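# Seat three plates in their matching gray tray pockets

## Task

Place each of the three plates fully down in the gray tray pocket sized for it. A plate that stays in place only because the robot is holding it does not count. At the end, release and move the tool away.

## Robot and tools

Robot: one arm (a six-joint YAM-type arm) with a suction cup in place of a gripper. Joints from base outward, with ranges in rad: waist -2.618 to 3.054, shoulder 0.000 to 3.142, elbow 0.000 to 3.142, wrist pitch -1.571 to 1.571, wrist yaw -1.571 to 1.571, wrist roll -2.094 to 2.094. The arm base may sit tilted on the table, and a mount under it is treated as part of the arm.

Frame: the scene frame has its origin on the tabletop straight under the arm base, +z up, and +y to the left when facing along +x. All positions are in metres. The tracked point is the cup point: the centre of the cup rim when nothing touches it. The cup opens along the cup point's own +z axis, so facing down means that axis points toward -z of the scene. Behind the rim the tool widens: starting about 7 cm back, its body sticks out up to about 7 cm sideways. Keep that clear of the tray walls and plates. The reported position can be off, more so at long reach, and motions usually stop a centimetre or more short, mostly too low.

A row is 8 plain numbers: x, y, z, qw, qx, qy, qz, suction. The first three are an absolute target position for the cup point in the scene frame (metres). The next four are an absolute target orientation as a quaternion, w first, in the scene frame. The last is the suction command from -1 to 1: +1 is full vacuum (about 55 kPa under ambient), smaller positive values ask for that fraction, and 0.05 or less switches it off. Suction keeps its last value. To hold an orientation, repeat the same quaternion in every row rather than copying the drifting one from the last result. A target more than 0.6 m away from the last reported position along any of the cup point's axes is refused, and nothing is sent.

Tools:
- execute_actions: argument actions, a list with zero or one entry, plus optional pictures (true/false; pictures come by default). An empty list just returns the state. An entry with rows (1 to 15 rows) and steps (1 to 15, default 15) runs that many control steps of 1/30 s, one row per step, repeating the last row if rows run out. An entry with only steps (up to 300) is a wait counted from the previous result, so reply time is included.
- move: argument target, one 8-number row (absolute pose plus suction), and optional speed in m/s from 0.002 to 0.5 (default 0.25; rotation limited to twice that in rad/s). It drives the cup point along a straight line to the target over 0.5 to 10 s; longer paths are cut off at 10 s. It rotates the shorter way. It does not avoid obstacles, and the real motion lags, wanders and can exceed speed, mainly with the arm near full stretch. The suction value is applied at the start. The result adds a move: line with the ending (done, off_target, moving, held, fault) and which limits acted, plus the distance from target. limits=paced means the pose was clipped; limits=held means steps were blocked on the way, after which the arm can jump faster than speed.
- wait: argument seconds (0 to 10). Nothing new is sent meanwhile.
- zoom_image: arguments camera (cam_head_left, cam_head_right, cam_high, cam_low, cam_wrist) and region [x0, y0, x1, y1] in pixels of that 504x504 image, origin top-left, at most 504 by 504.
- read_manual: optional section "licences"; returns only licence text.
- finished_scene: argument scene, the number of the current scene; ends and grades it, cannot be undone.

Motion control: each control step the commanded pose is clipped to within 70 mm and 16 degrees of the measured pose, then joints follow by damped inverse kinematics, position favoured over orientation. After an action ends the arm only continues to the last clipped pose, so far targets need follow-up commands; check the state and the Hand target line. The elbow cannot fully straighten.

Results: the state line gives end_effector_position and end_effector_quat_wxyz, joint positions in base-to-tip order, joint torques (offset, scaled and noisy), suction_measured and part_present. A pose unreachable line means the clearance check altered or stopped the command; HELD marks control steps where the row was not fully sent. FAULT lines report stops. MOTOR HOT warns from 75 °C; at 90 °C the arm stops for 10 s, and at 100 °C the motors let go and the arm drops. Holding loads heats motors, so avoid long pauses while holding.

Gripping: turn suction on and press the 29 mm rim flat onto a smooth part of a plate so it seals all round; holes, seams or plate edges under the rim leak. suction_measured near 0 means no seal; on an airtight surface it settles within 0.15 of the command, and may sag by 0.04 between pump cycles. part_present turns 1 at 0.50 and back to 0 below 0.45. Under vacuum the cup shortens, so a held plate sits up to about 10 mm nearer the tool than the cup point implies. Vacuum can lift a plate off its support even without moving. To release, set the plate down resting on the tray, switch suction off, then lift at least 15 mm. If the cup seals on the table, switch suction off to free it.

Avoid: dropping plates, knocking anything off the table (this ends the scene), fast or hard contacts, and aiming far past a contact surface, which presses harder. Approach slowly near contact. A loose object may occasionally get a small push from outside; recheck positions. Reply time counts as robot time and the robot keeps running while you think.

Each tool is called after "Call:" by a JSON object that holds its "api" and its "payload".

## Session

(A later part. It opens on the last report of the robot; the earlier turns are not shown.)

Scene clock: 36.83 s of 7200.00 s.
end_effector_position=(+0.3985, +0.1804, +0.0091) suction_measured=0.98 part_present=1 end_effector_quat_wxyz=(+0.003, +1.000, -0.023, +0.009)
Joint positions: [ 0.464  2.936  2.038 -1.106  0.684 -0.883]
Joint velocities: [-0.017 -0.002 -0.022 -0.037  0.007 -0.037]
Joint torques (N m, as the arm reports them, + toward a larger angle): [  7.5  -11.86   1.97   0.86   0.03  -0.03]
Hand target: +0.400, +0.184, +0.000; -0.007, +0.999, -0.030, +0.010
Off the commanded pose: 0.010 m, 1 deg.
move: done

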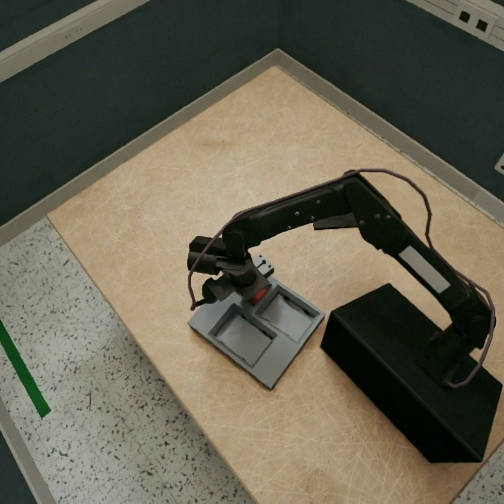

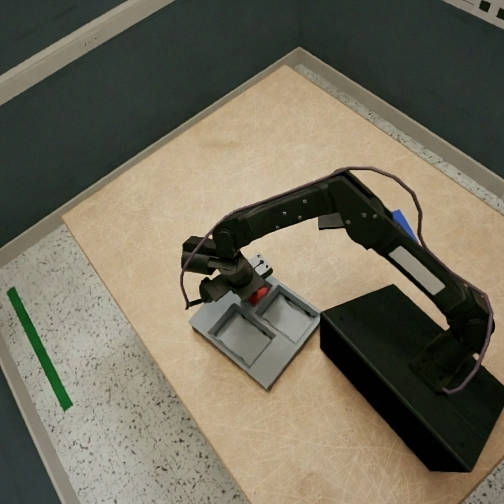

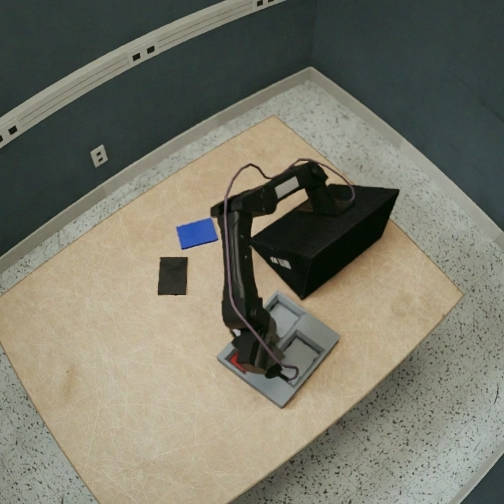

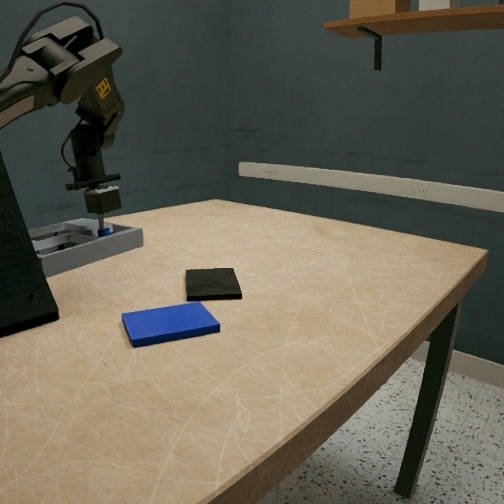

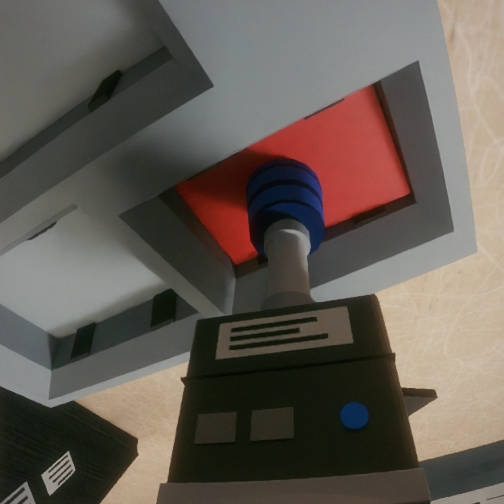

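Call:
{"api": "move", "payload": {"target": [0.40,0.184,-0.015,-0.008,1,-0.03,0.01,1], "speed": 0.03}}

Call:
{"api": "execute_actions", "payload": {"actions": [{"rows":[[0.40,0.184,0.005,-0.008,1,-0.03,0.01,0]],"steps":12}], "pictures": false}}

Call:
{"api": "move", "payload": {"target": [0.395,0.18,0.09,0,1,-0.03,0,0]}}

Scene clock: 41.80 s of 7200.00 s.
end_effector_position=(+0.3995, +0.1801, +0.0063) suction_measured=0.98 part_present=1 end_effector_quat_wxyz=(+0.003, +1.000, -0.016, +0.015)
Joint positions: [ 0.462  2.928  2.01  -1.073  0.693 -0.909]
Joint velocities: [ 0.002 -0.012 -0.012  0.037 -0.007 -0.007]
Joint torques (N m, as the arm reports them, + toward a larger angle): [  5.78 -10.32   1.55   1.06   0.05  -0.09]
Hand target: +0.399, +0.183, -0.014; -0.007, +0.999, -0.030, +0.009
Off the commanded pose: 0.022 m, 2 deg.
move: off_target

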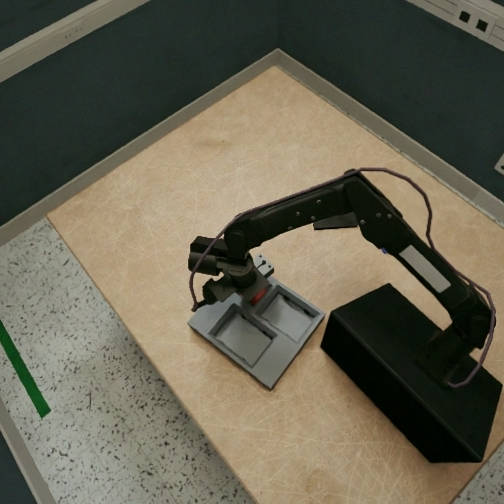

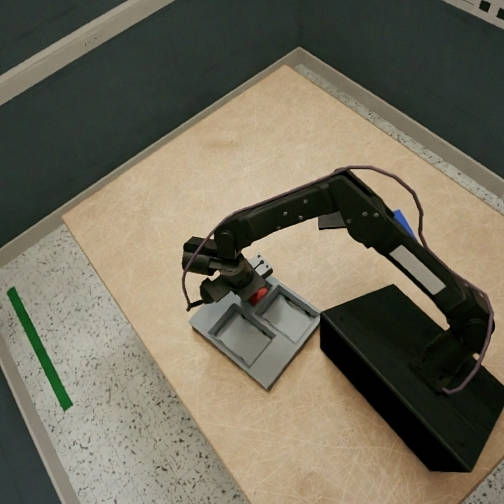

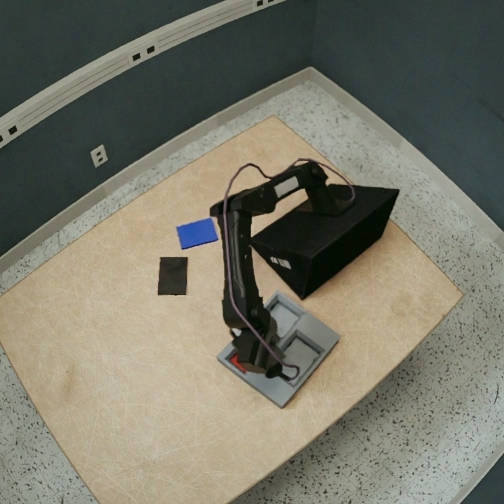

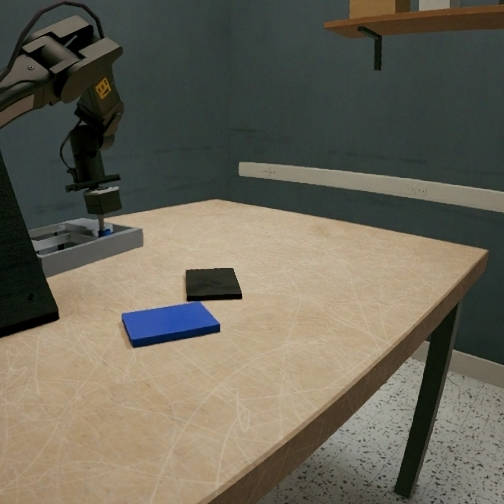

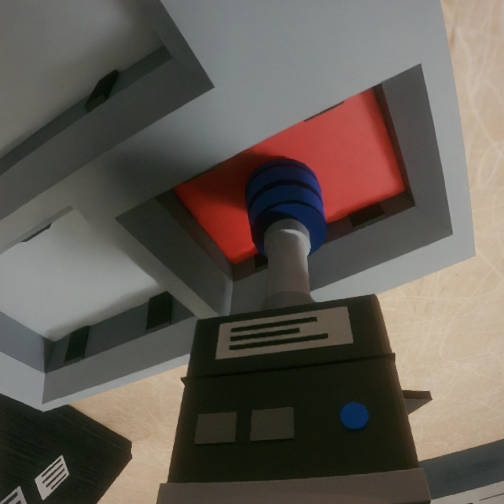

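Scene clock: 42.20 s of 7200.00 s.
end_effector_position=(+0.3997, +0.1797, +0.0070) suction_measured=0.00 part_present=0 end_effector_quat_wxyz=(+0.003, +1.000, -0.022, +0.016)
Joint positions: [ 0.462  2.926  2.01  -1.075  0.693 -0.896]
Joint velocities: [-0.002 -0.007  0.012 -0.081 -0.095 -0.081]
Joint torques (N m, as the arm reports them, + toward a larger angle): [  7.89 -11.05   4.41   0.34  -0.13   0.08]
Hand target: +0.400, +0.184, +0.005; -0.008, +0.999, -0.030, +0.010
Off the commanded pose: 0.005 m, 2 deg.
Steps of this call (steps 1 to 12: all 12 steps of this action). Readings (end_effector_position | what the end effector reports):
1: (+0.3995, +0.1800, +0.0069) | suction_measured=0.15 part_present=0
2: (+0.3996, +0.1799, +0.0071) | suction_measured=0.00 part_present=0
4: (+0.3997, +0.1797, +0.0070) | suction_measured=0.00 part_present=0
8: (+0.3997, +0.1797, +0.0070) | suction_measured=0.00 part_present=0
12: the state above

Scene clock: 43.67 s of 7200.00 s.
end_effector_position=(+0.3978, +0.1706, +0.0867) suction_measured=0.00 part_present=0 end_effector_quat_wxyz=(+0.001, +0.999, -0.035, -0.001)
Joint positions: [ 0.547  2.926  2.291 -1.443  0.631 -0.755]
Joint velocities: [-0.017 -0.002 -0.007 -0.022 -0.051  0.037]
Joint torques (N m, as the arm reports them, + toward a larger angle): [10.   -9.97  5.71  0.15 -0.05  0.03]
Hand target: +0.395, +0.179, +0.090; -0.001, +1.000, -0.030, +0.001
Off the commanded pose: 0.010 m, 1 deg.
move: done

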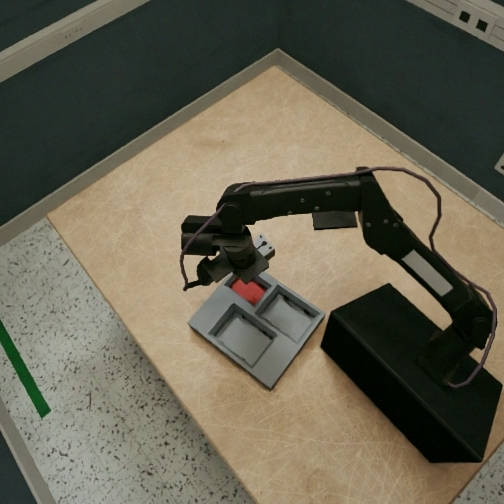

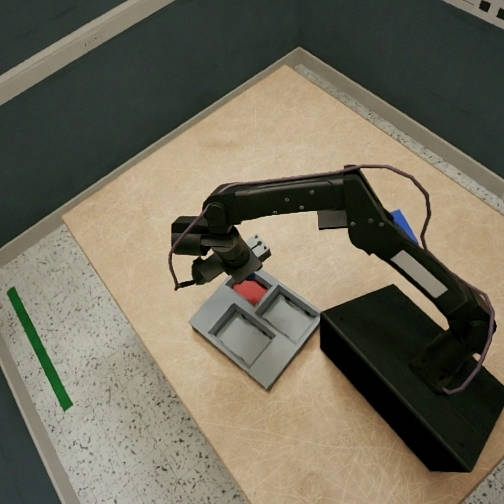

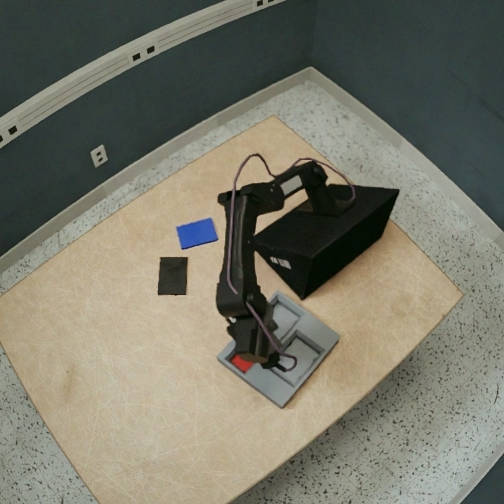

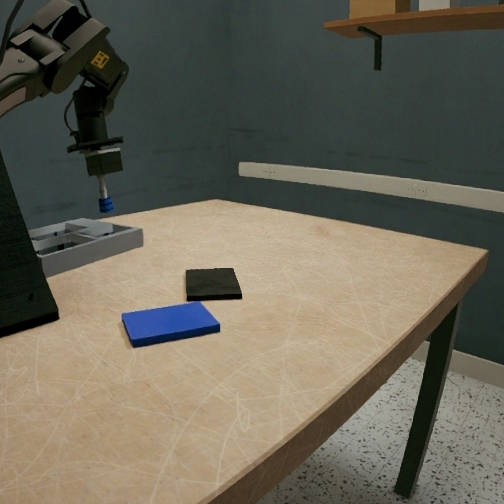

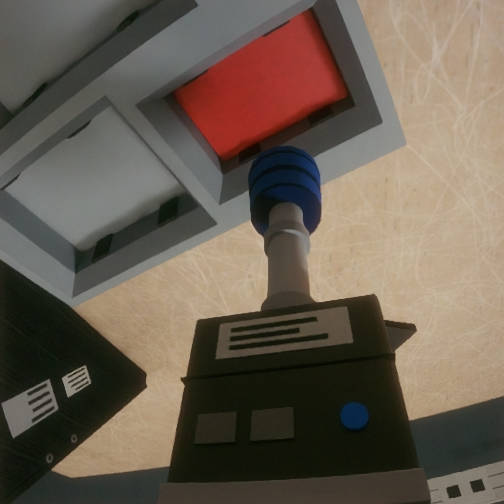

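Call:
{"api": "move", "payload": {"target": [0.42,-0.11,0.08,0,0.966,-0.259,0,0], "speed": 0.35}}

Call:
{"api": "zoom_image", "payload": {"camera": "cam_head_left", "region": [180,250,340,400]}}

Scene clock: 48.60 s of 7200.00 s.
end_effector_position=(+0.4054, -0.1154, +0.0648) suction_measured=0.00 part_present=0 end_effector_quat_wxyz=(+0.010, +0.965, -0.261, -0.022)
Joint positions: [ 0.072  2.251  1.802 -1.299  0.778 -0.85 ]
Joint velocities: [-0.002  0.007 -0.007 -0.022 -0.081 -0.022]
Joint torques (N m, as the arm reports them, + toward a larger angle): [ 11.08 -10.26   3.91   0.28   0.14  -0.12]
Hand target: +0.414, -0.112, +0.079; +0.002, +0.966, -0.259, -0.001
Off the commanded pose: 0.022 m, 3 deg.
After step 90, 0.57 s passed at rest.
move: off_target

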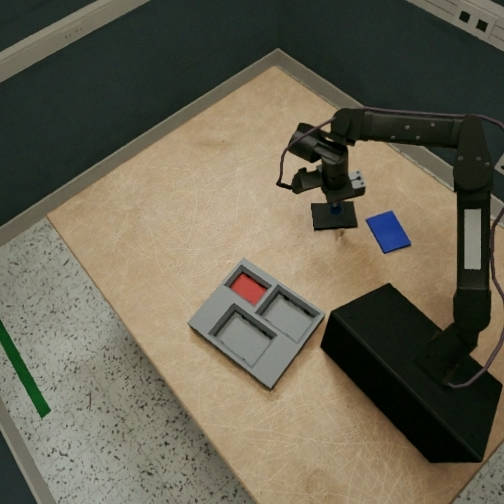

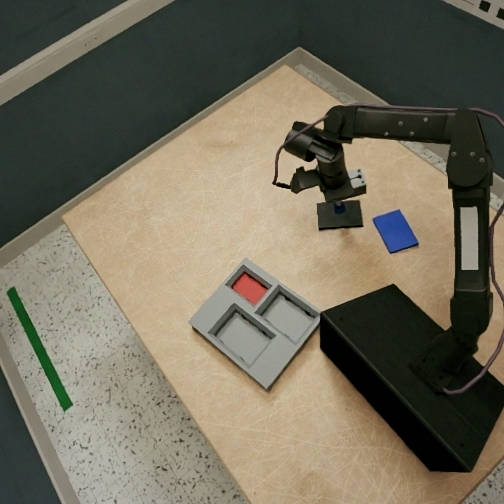

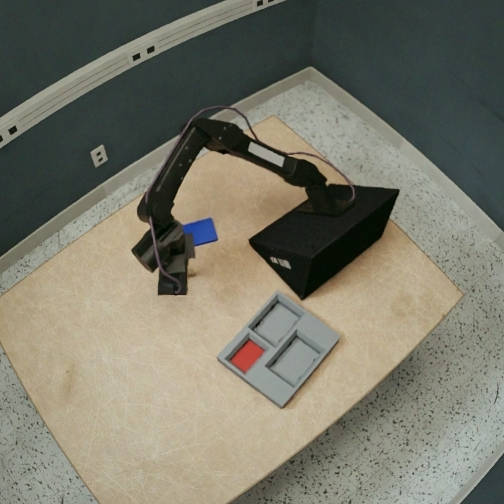

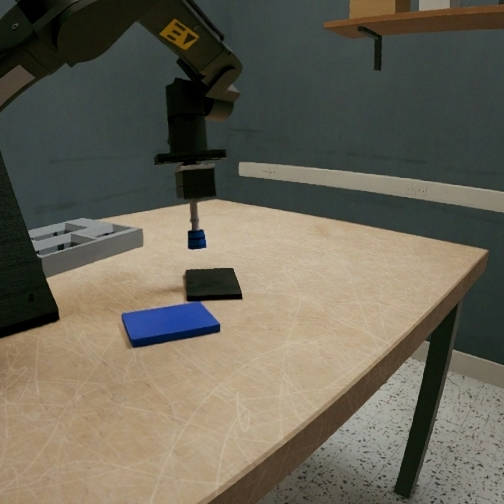

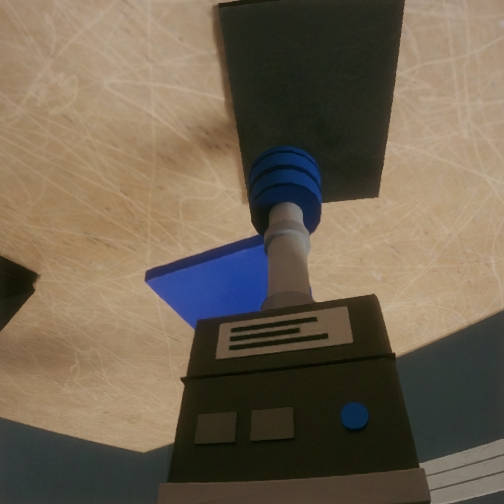

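Region (180, 250, 340, 400) of cam_head_left's 504x504 image, scaled by 3.150, with more detail than that image has; it fills the top 472 rows of this view, and the rest is white.

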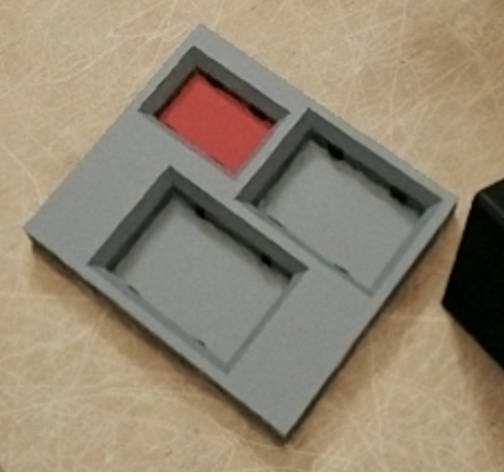

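Call:
{"api": "move", "payload": {"target": [0.427,-0.111,0.035,0,0.966,-0.259,0,0]}}

Call:
{"api": "move", "payload": {"target": [0.427,-0.111,0.004,0,0.966,-0.259,0,1], "speed": 0.05}}

Scene clock: 51.83 s of 7200.00 s.
end_effector_position=(+0.4241, -0.1178, +0.0319) suction_measured=0.00 part_present=0 end_effector_quat_wxyz=(-0.000, +0.964, -0.268, -0.008)
Joint positions: [ 0.007  2.275  1.766 -1.129  0.779 -0.959]
Joint velocities: [-0.002  0.017 -0.037 -0.007 -0.022  0.007]
Joint torques (N m, as the arm reports them, + toward a larger angle): [10.24 -8.8   2.57  0.41  0.2  -0.09]
Hand target: +0.427, -0.111, +0.035; +0.001, +0.966, -0.259, -0.001
Off the commanded pose: 0.008 m, 1 deg.
move: done

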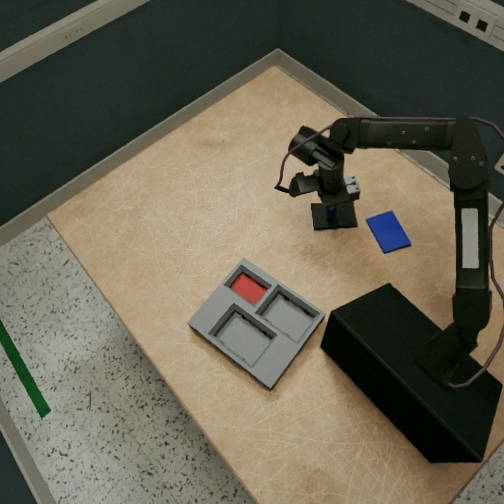

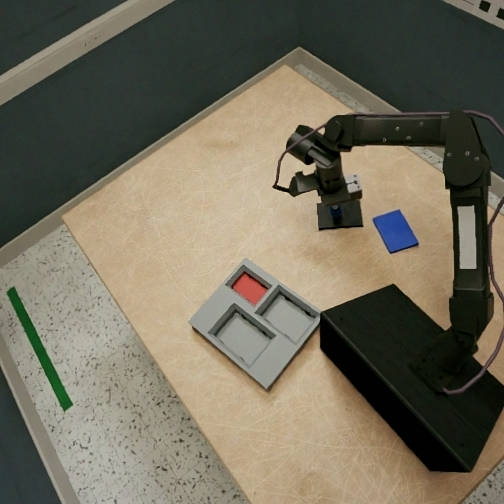

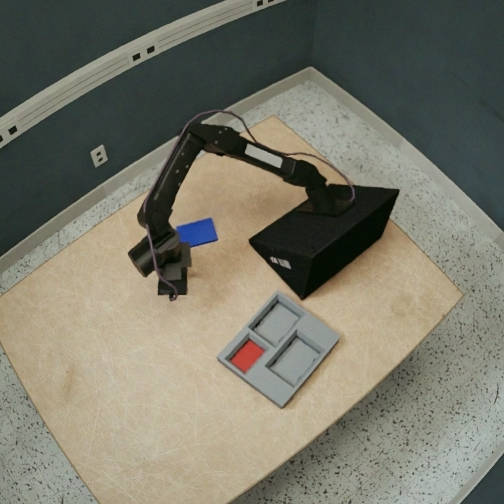

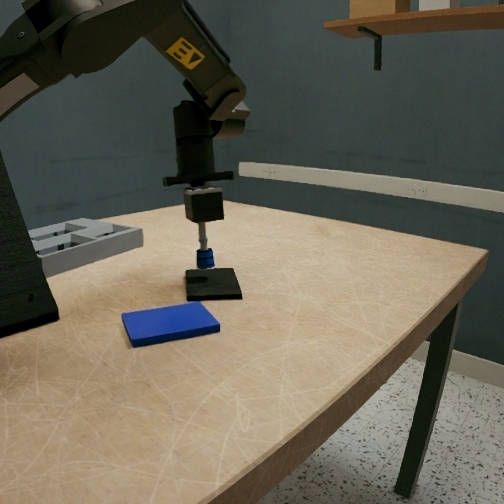

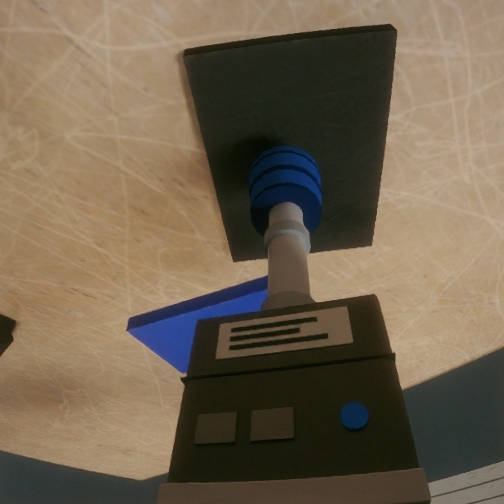

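Scene clock: 52.90 s of 7200.00 s.
end_effector_position=(+0.4248, -0.1224, +0.0039) suction_measured=0.74 part_present=1 end_effector_quat_wxyz=(+0.002, +0.963, -0.270, -0.004)
Joint positions: [-0.044  2.275  1.693 -0.996  0.788 -1.033]
Joint velocities: [ 0.002 -0.012 -0.007 -0.007  0.007  0.051]
Joint torques (N m, as the arm reports them, + toward a larger angle): [10.32 -8.13  2.48  0.4   0.13 -0.08]
Hand target: +0.427, -0.111, +0.004; +0.000, +0.966, -0.259, -0.000
Off the commanded pose: 0.012 m, 1 deg.
move: off_target

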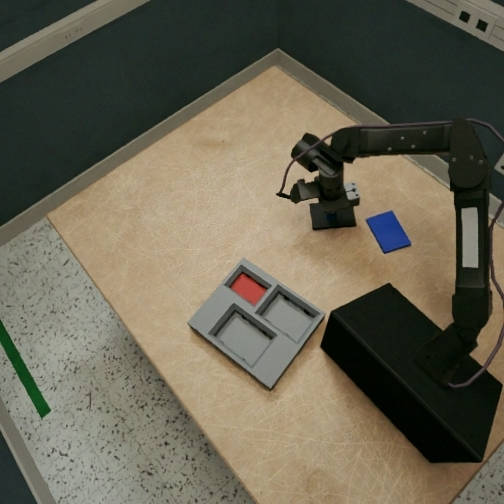

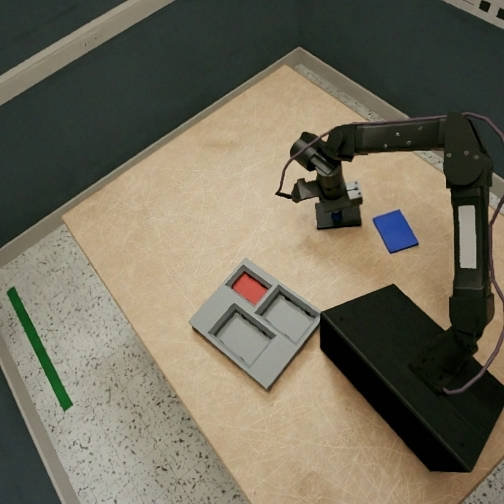

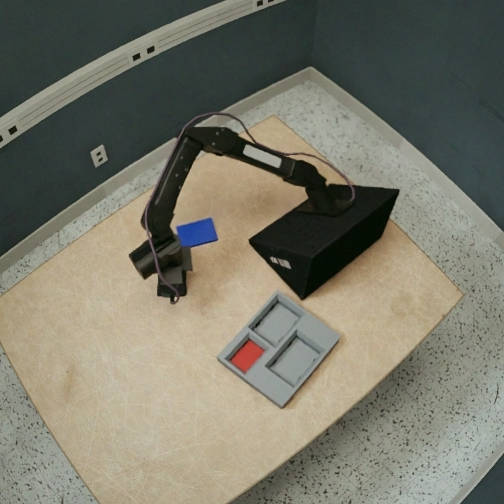

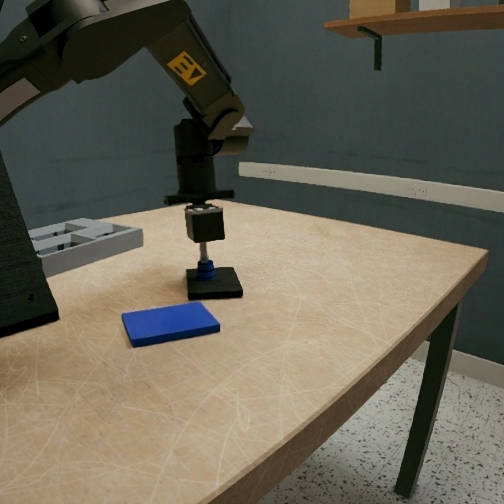

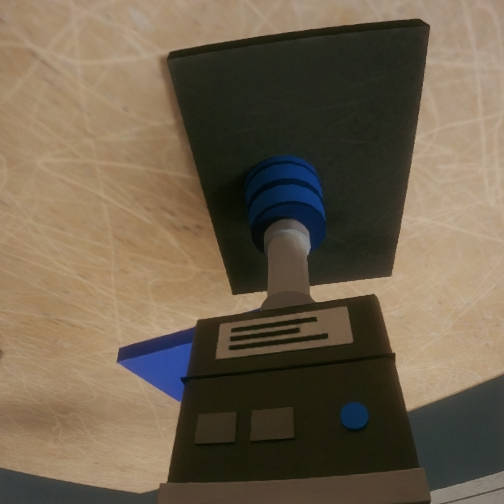

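Call:
{"api": "move", "payload": {"target": [0.41,-0.08,0.1,0,0.966,-0.259,0,1]}}

Call:
{"api": "move", "payload": {"target": [0.30,0.245,0.09,0,0.848,-0.53,0,1]}}

Scene clock: 59.20 s of 7200.00 s.
end_effector_position=(+0.4053, -0.0815, +0.0888) suction_measured=0.99 part_present=1 end_effector_quat_wxyz=(+0.006, +0.967, -0.256, -0.010)
Joint positions: [ 0.17   2.275  1.812 -1.342  0.764 -0.75 ]
Joint velocities: [-0.012 -0.012 -0.002  0.022 -0.037 -0.007]
Joint torques (N m, as the arm reports them, + toward a larger angle): [ 9.79 -8.88  5.16  0.06  0.09  0.07]
Hand target: +0.411, -0.079, +0.100; -0.001, +0.966, -0.259, +0.001
Off the commanded pose: 0.012 m, 1 deg.
move: off_target

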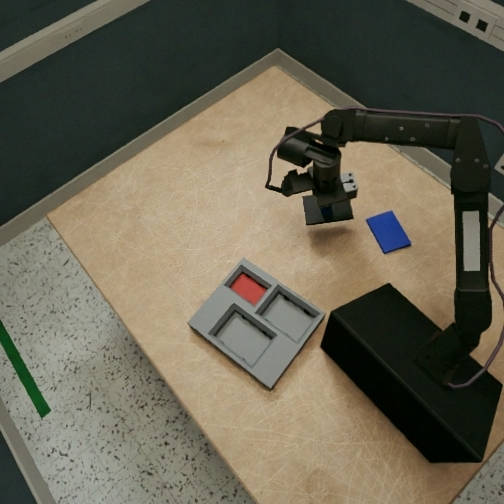

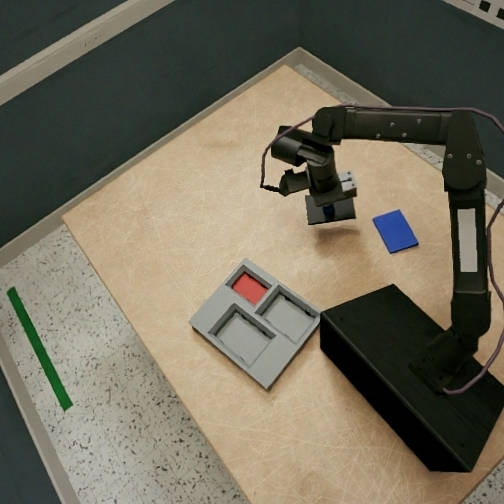

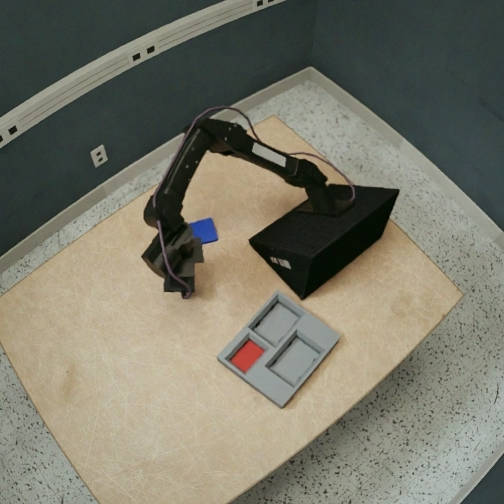

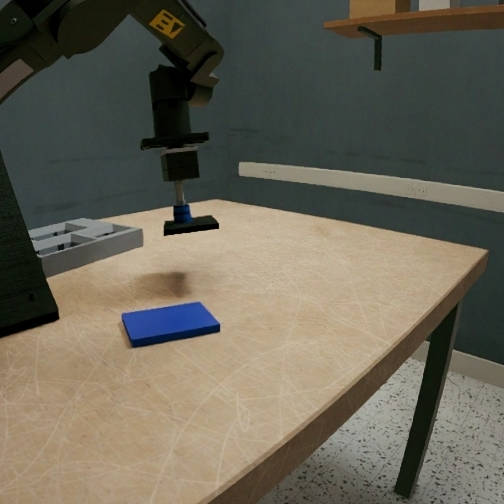

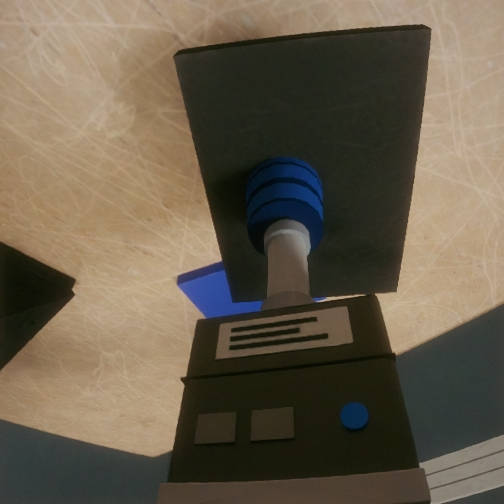

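Scene clock: 61.43 s of 7200.00 s.
end_effector_position=(+0.3031, +0.2450, +0.0842) suction_measured=0.99 part_present=1 end_effector_quat_wxyz=(+0.005, +0.849, -0.528, -0.005)
Joint positions: [ 0.762  2.936  2.044 -1.312  0.506  0.507]
Joint velocities: [ 0.012 -0.007 -0.017 -0.037 -0.022  0.007]
Joint torques (N m, as the arm reports them, + toward a larger angle): [  7.74 -12.01   6.66   0.08   0.01   0.05]
Hand target: +0.306, +0.249, +0.093; -0.004, +0.848, -0.529, -0.001
Off the commanded pose: 0.007 m, 1 deg.
move: done

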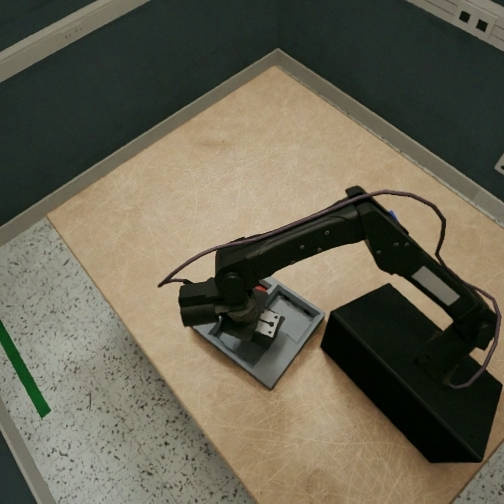

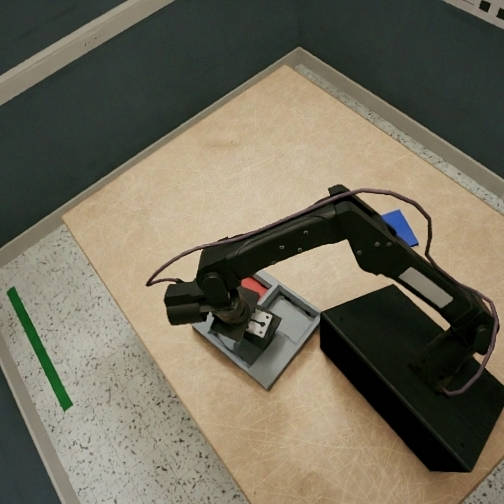

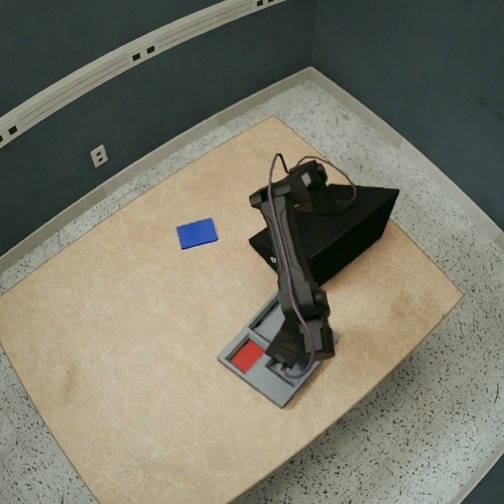

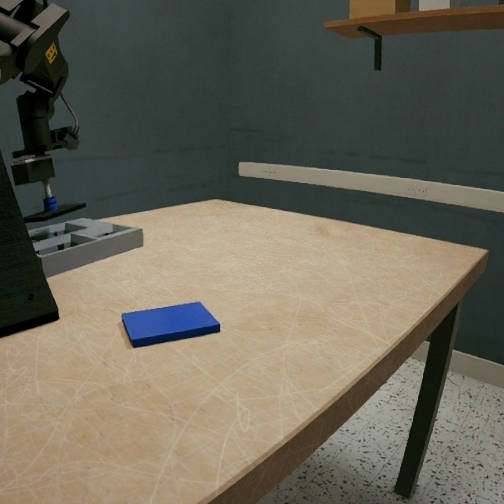

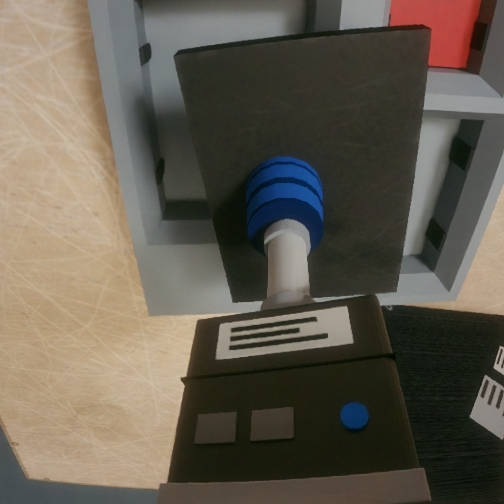

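Call:
{"api": "move", "payload": {"target": [0.302,0.281,0.068,0,0.829,-0.559,0,1], "speed": 0.1}}

Scene clock: 64.17 s of 7200.00 s.
end_effector_position=(+0.3001, +0.2737, +0.0554) suction_measured=0.98 part_present=1 end_effector_quat_wxyz=(+0.013, +0.828, -0.560, -0.009)
Joint positions: [ 0.764  3.087  2.176 -1.313  0.497  0.594]
Joint velocities: [-0.017 -0.017  0.012  0.022 -0.007  0.007]
Joint torques (N m, as the arm reports them, + toward a larger angle): [  9.19 -13.12   6.42   0.06   0.05  -0.03]
Hand target: +0.302, +0.281, +0.068; -0.000, +0.829, -0.559, -0.000
Off the commanded pose: 0.015 m, 2 deg.
move: off_target

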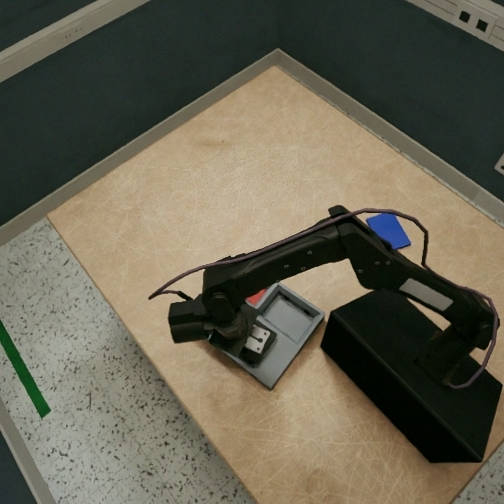

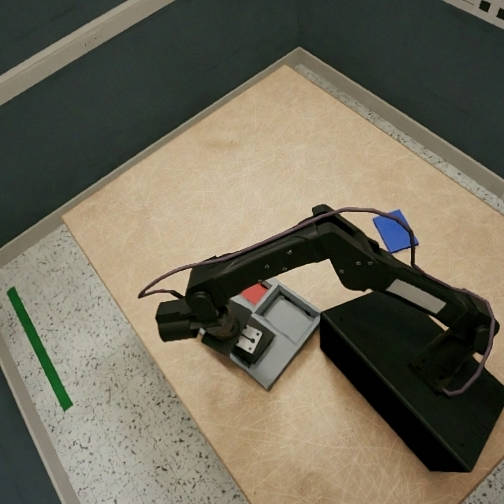

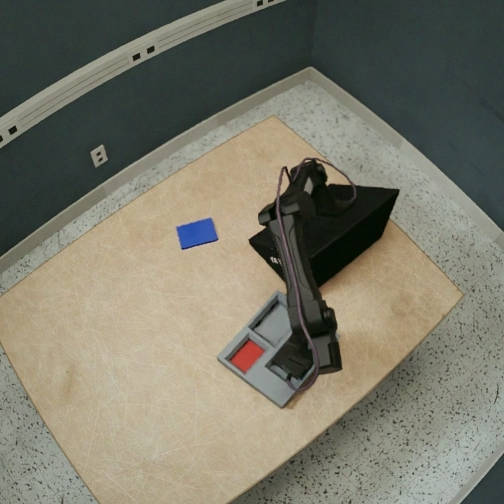

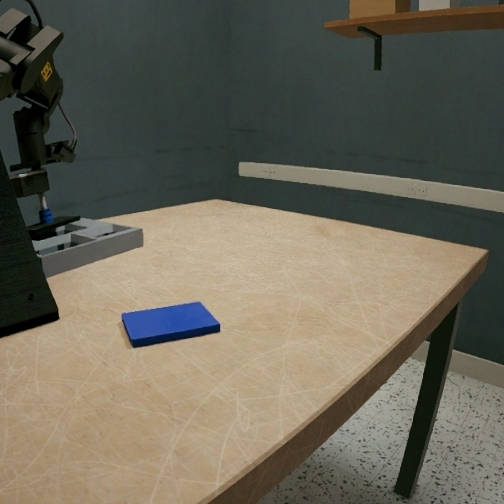

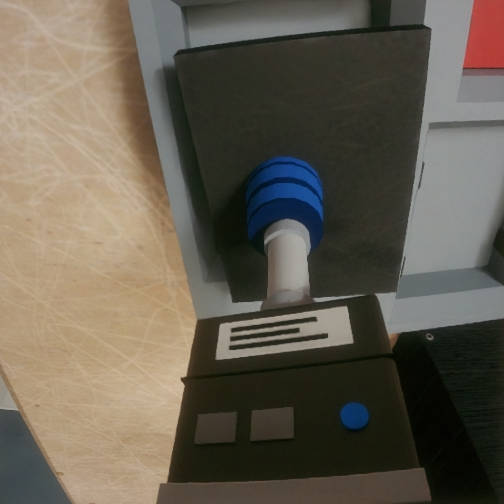

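Call:
{"api": "move", "payload": {"target": [0.312,0.289,0.058,-0.012,0.829,-0.559,0.01,1], "speed": 0.05}}

Scene clock: 66.70 s of 7200.00 s.
end_effector_position=(+0.3057, +0.2782, +0.0496) suction_measured=1.00 part_present=1 end_effector_quat_wxyz=(+0.006, +0.827, -0.563, -0.006)
Joint positions: [ 0.755  3.102  2.186 -1.289  0.507  0.584]
Joint velocities: [ 0.007  0.012  0.002  0.022  0.007 -0.022]
Joint torques (N m, as the arm reports them, + toward a larger angle): [  9.09 -12.54   6.21   0.39   0.22  -0.08]
Hand target: +0.312, +0.289, +0.058; -0.013, +0.829, -0.559, +0.010
Off the commanded pose: 0.015 m, 3 deg.
move: off_target

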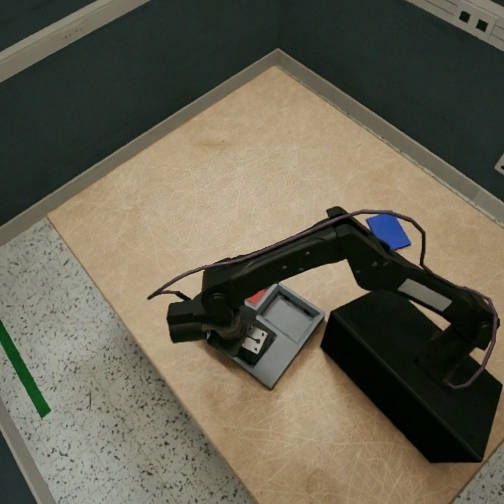

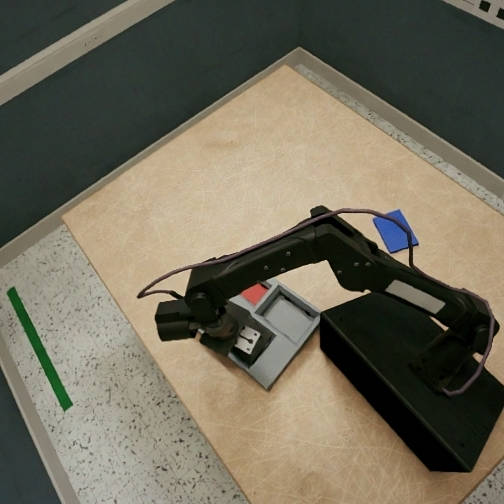

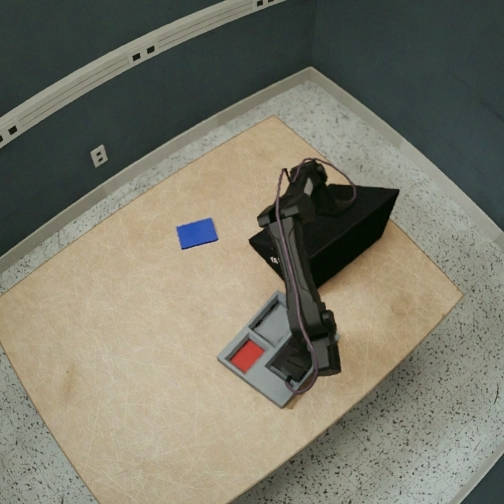

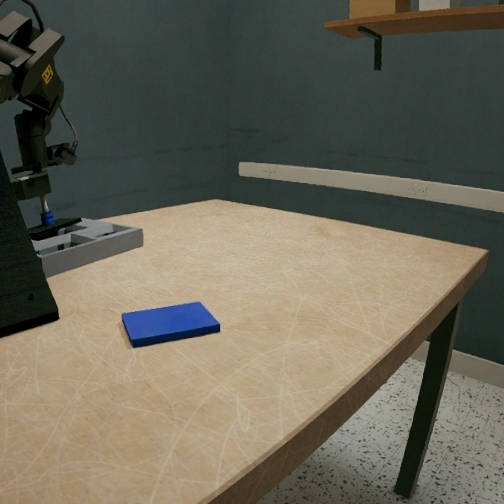

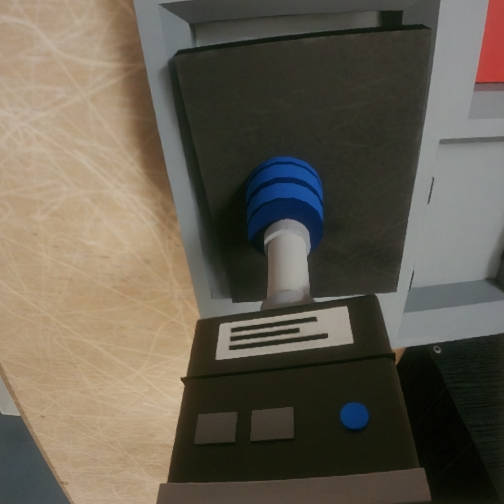

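Call:
{"api": "move", "payload": {"target": [0.316,0.293,0.044,-0.02,0.838,-0.545,0.015,1], "speed": 0.03}}

Scene clock: 70.53 s of 7200.00 s.
end_effector_position=(+0.3160, +0.2847, +0.0410) suction_measured=0.99 part_present=1 end_effector_quat_wxyz=(-0.008, +0.833, -0.553, +0.001)
Joint positions: [ 0.743  3.117  2.186 -1.235  0.528  0.533]
Joint velocities: [ 0.012 -0.002  0.012 -0.037  0.022 -0.037]
Joint torques (N m, as the arm reports them, + toward a larger angle): [  8.99 -12.83   3.61   0.57   0.16  -0.06]
Hand target: +0.316, +0.293, +0.044; -0.019, +0.838, -0.545, +0.015
Off the commanded pose: 0.009 m, 2 deg.
move: done

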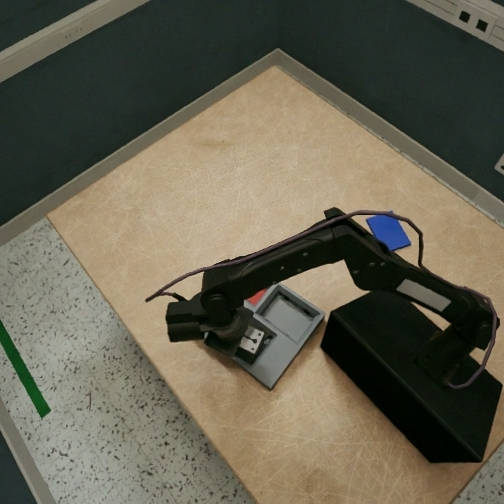

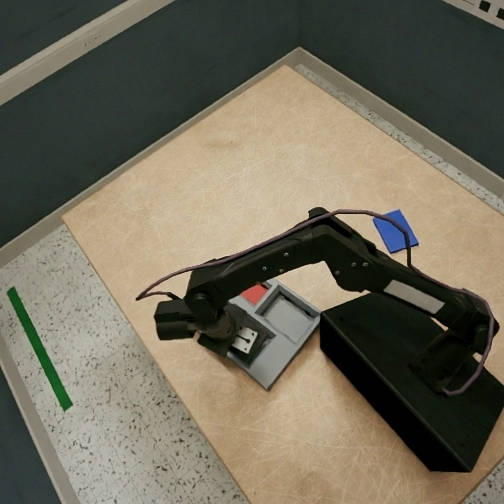

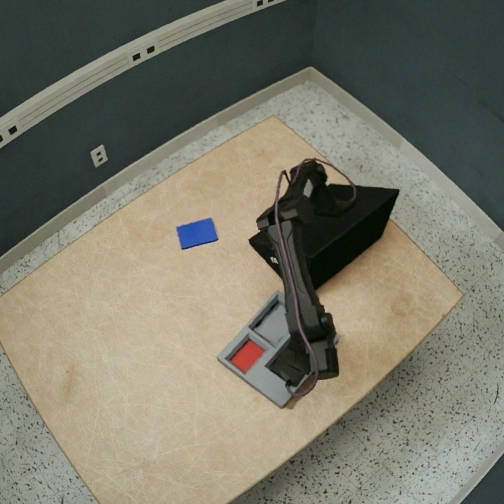

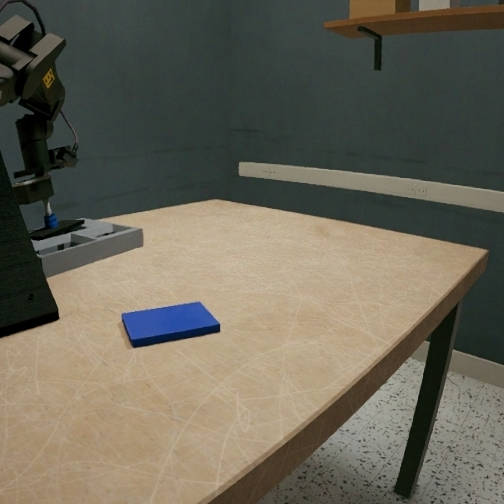

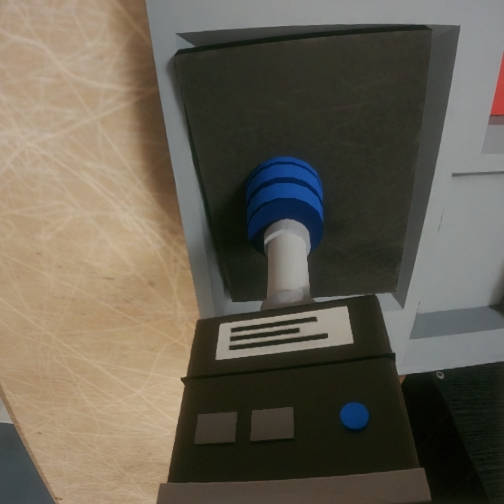

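Call:
{"api": "move", "payload": {"target": [0.316,0.285,0.034,-0.015,0.816,-0.578,0.01,1], "speed": 0.03}}

Scene clock: 73.47 s of 7200.00 s.
end_effector_position=(+0.3121, +0.2798, +0.0259) suction_measured=0.99 part_present=1 end_effector_quat_wxyz=(+0.001, +0.817, -0.577, +0.003)
Joint positions: [ 0.728  3.117  2.132 -1.194  0.541  0.586]
Joint velocities: [ 0.007 -0.007  0.002  0.007  0.022 -0.022]
Joint torques (N m, as the arm reports them, + toward a larger angle): [  8.27 -14.51   2.65   0.5    0.06   0.01]
Hand target: +0.316, +0.285, +0.034; -0.014, +0.816, -0.578, +0.010
Off the commanded pose: 0.010 m, 2 deg.
move: done

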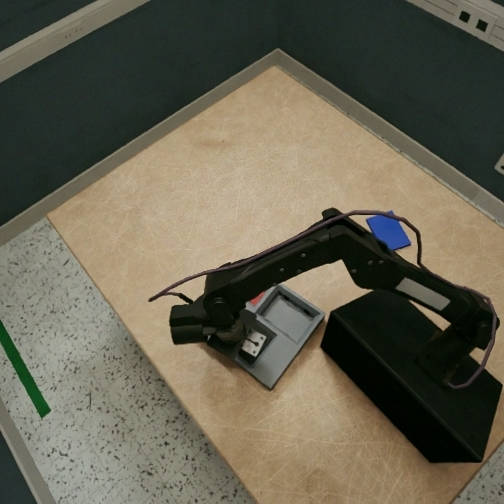

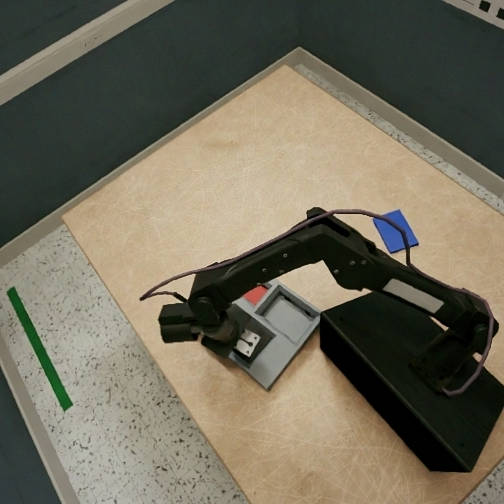

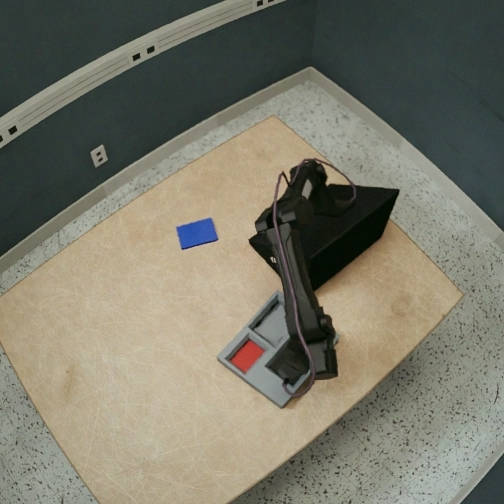

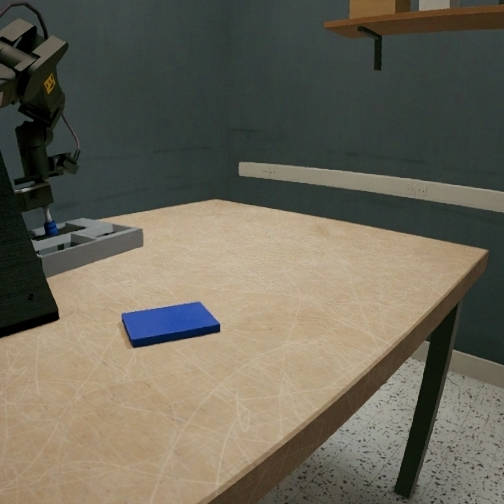

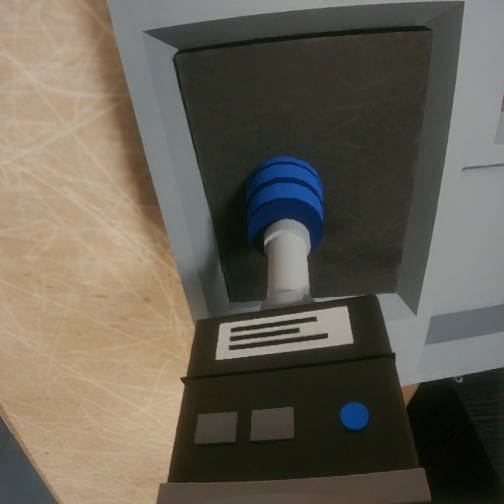

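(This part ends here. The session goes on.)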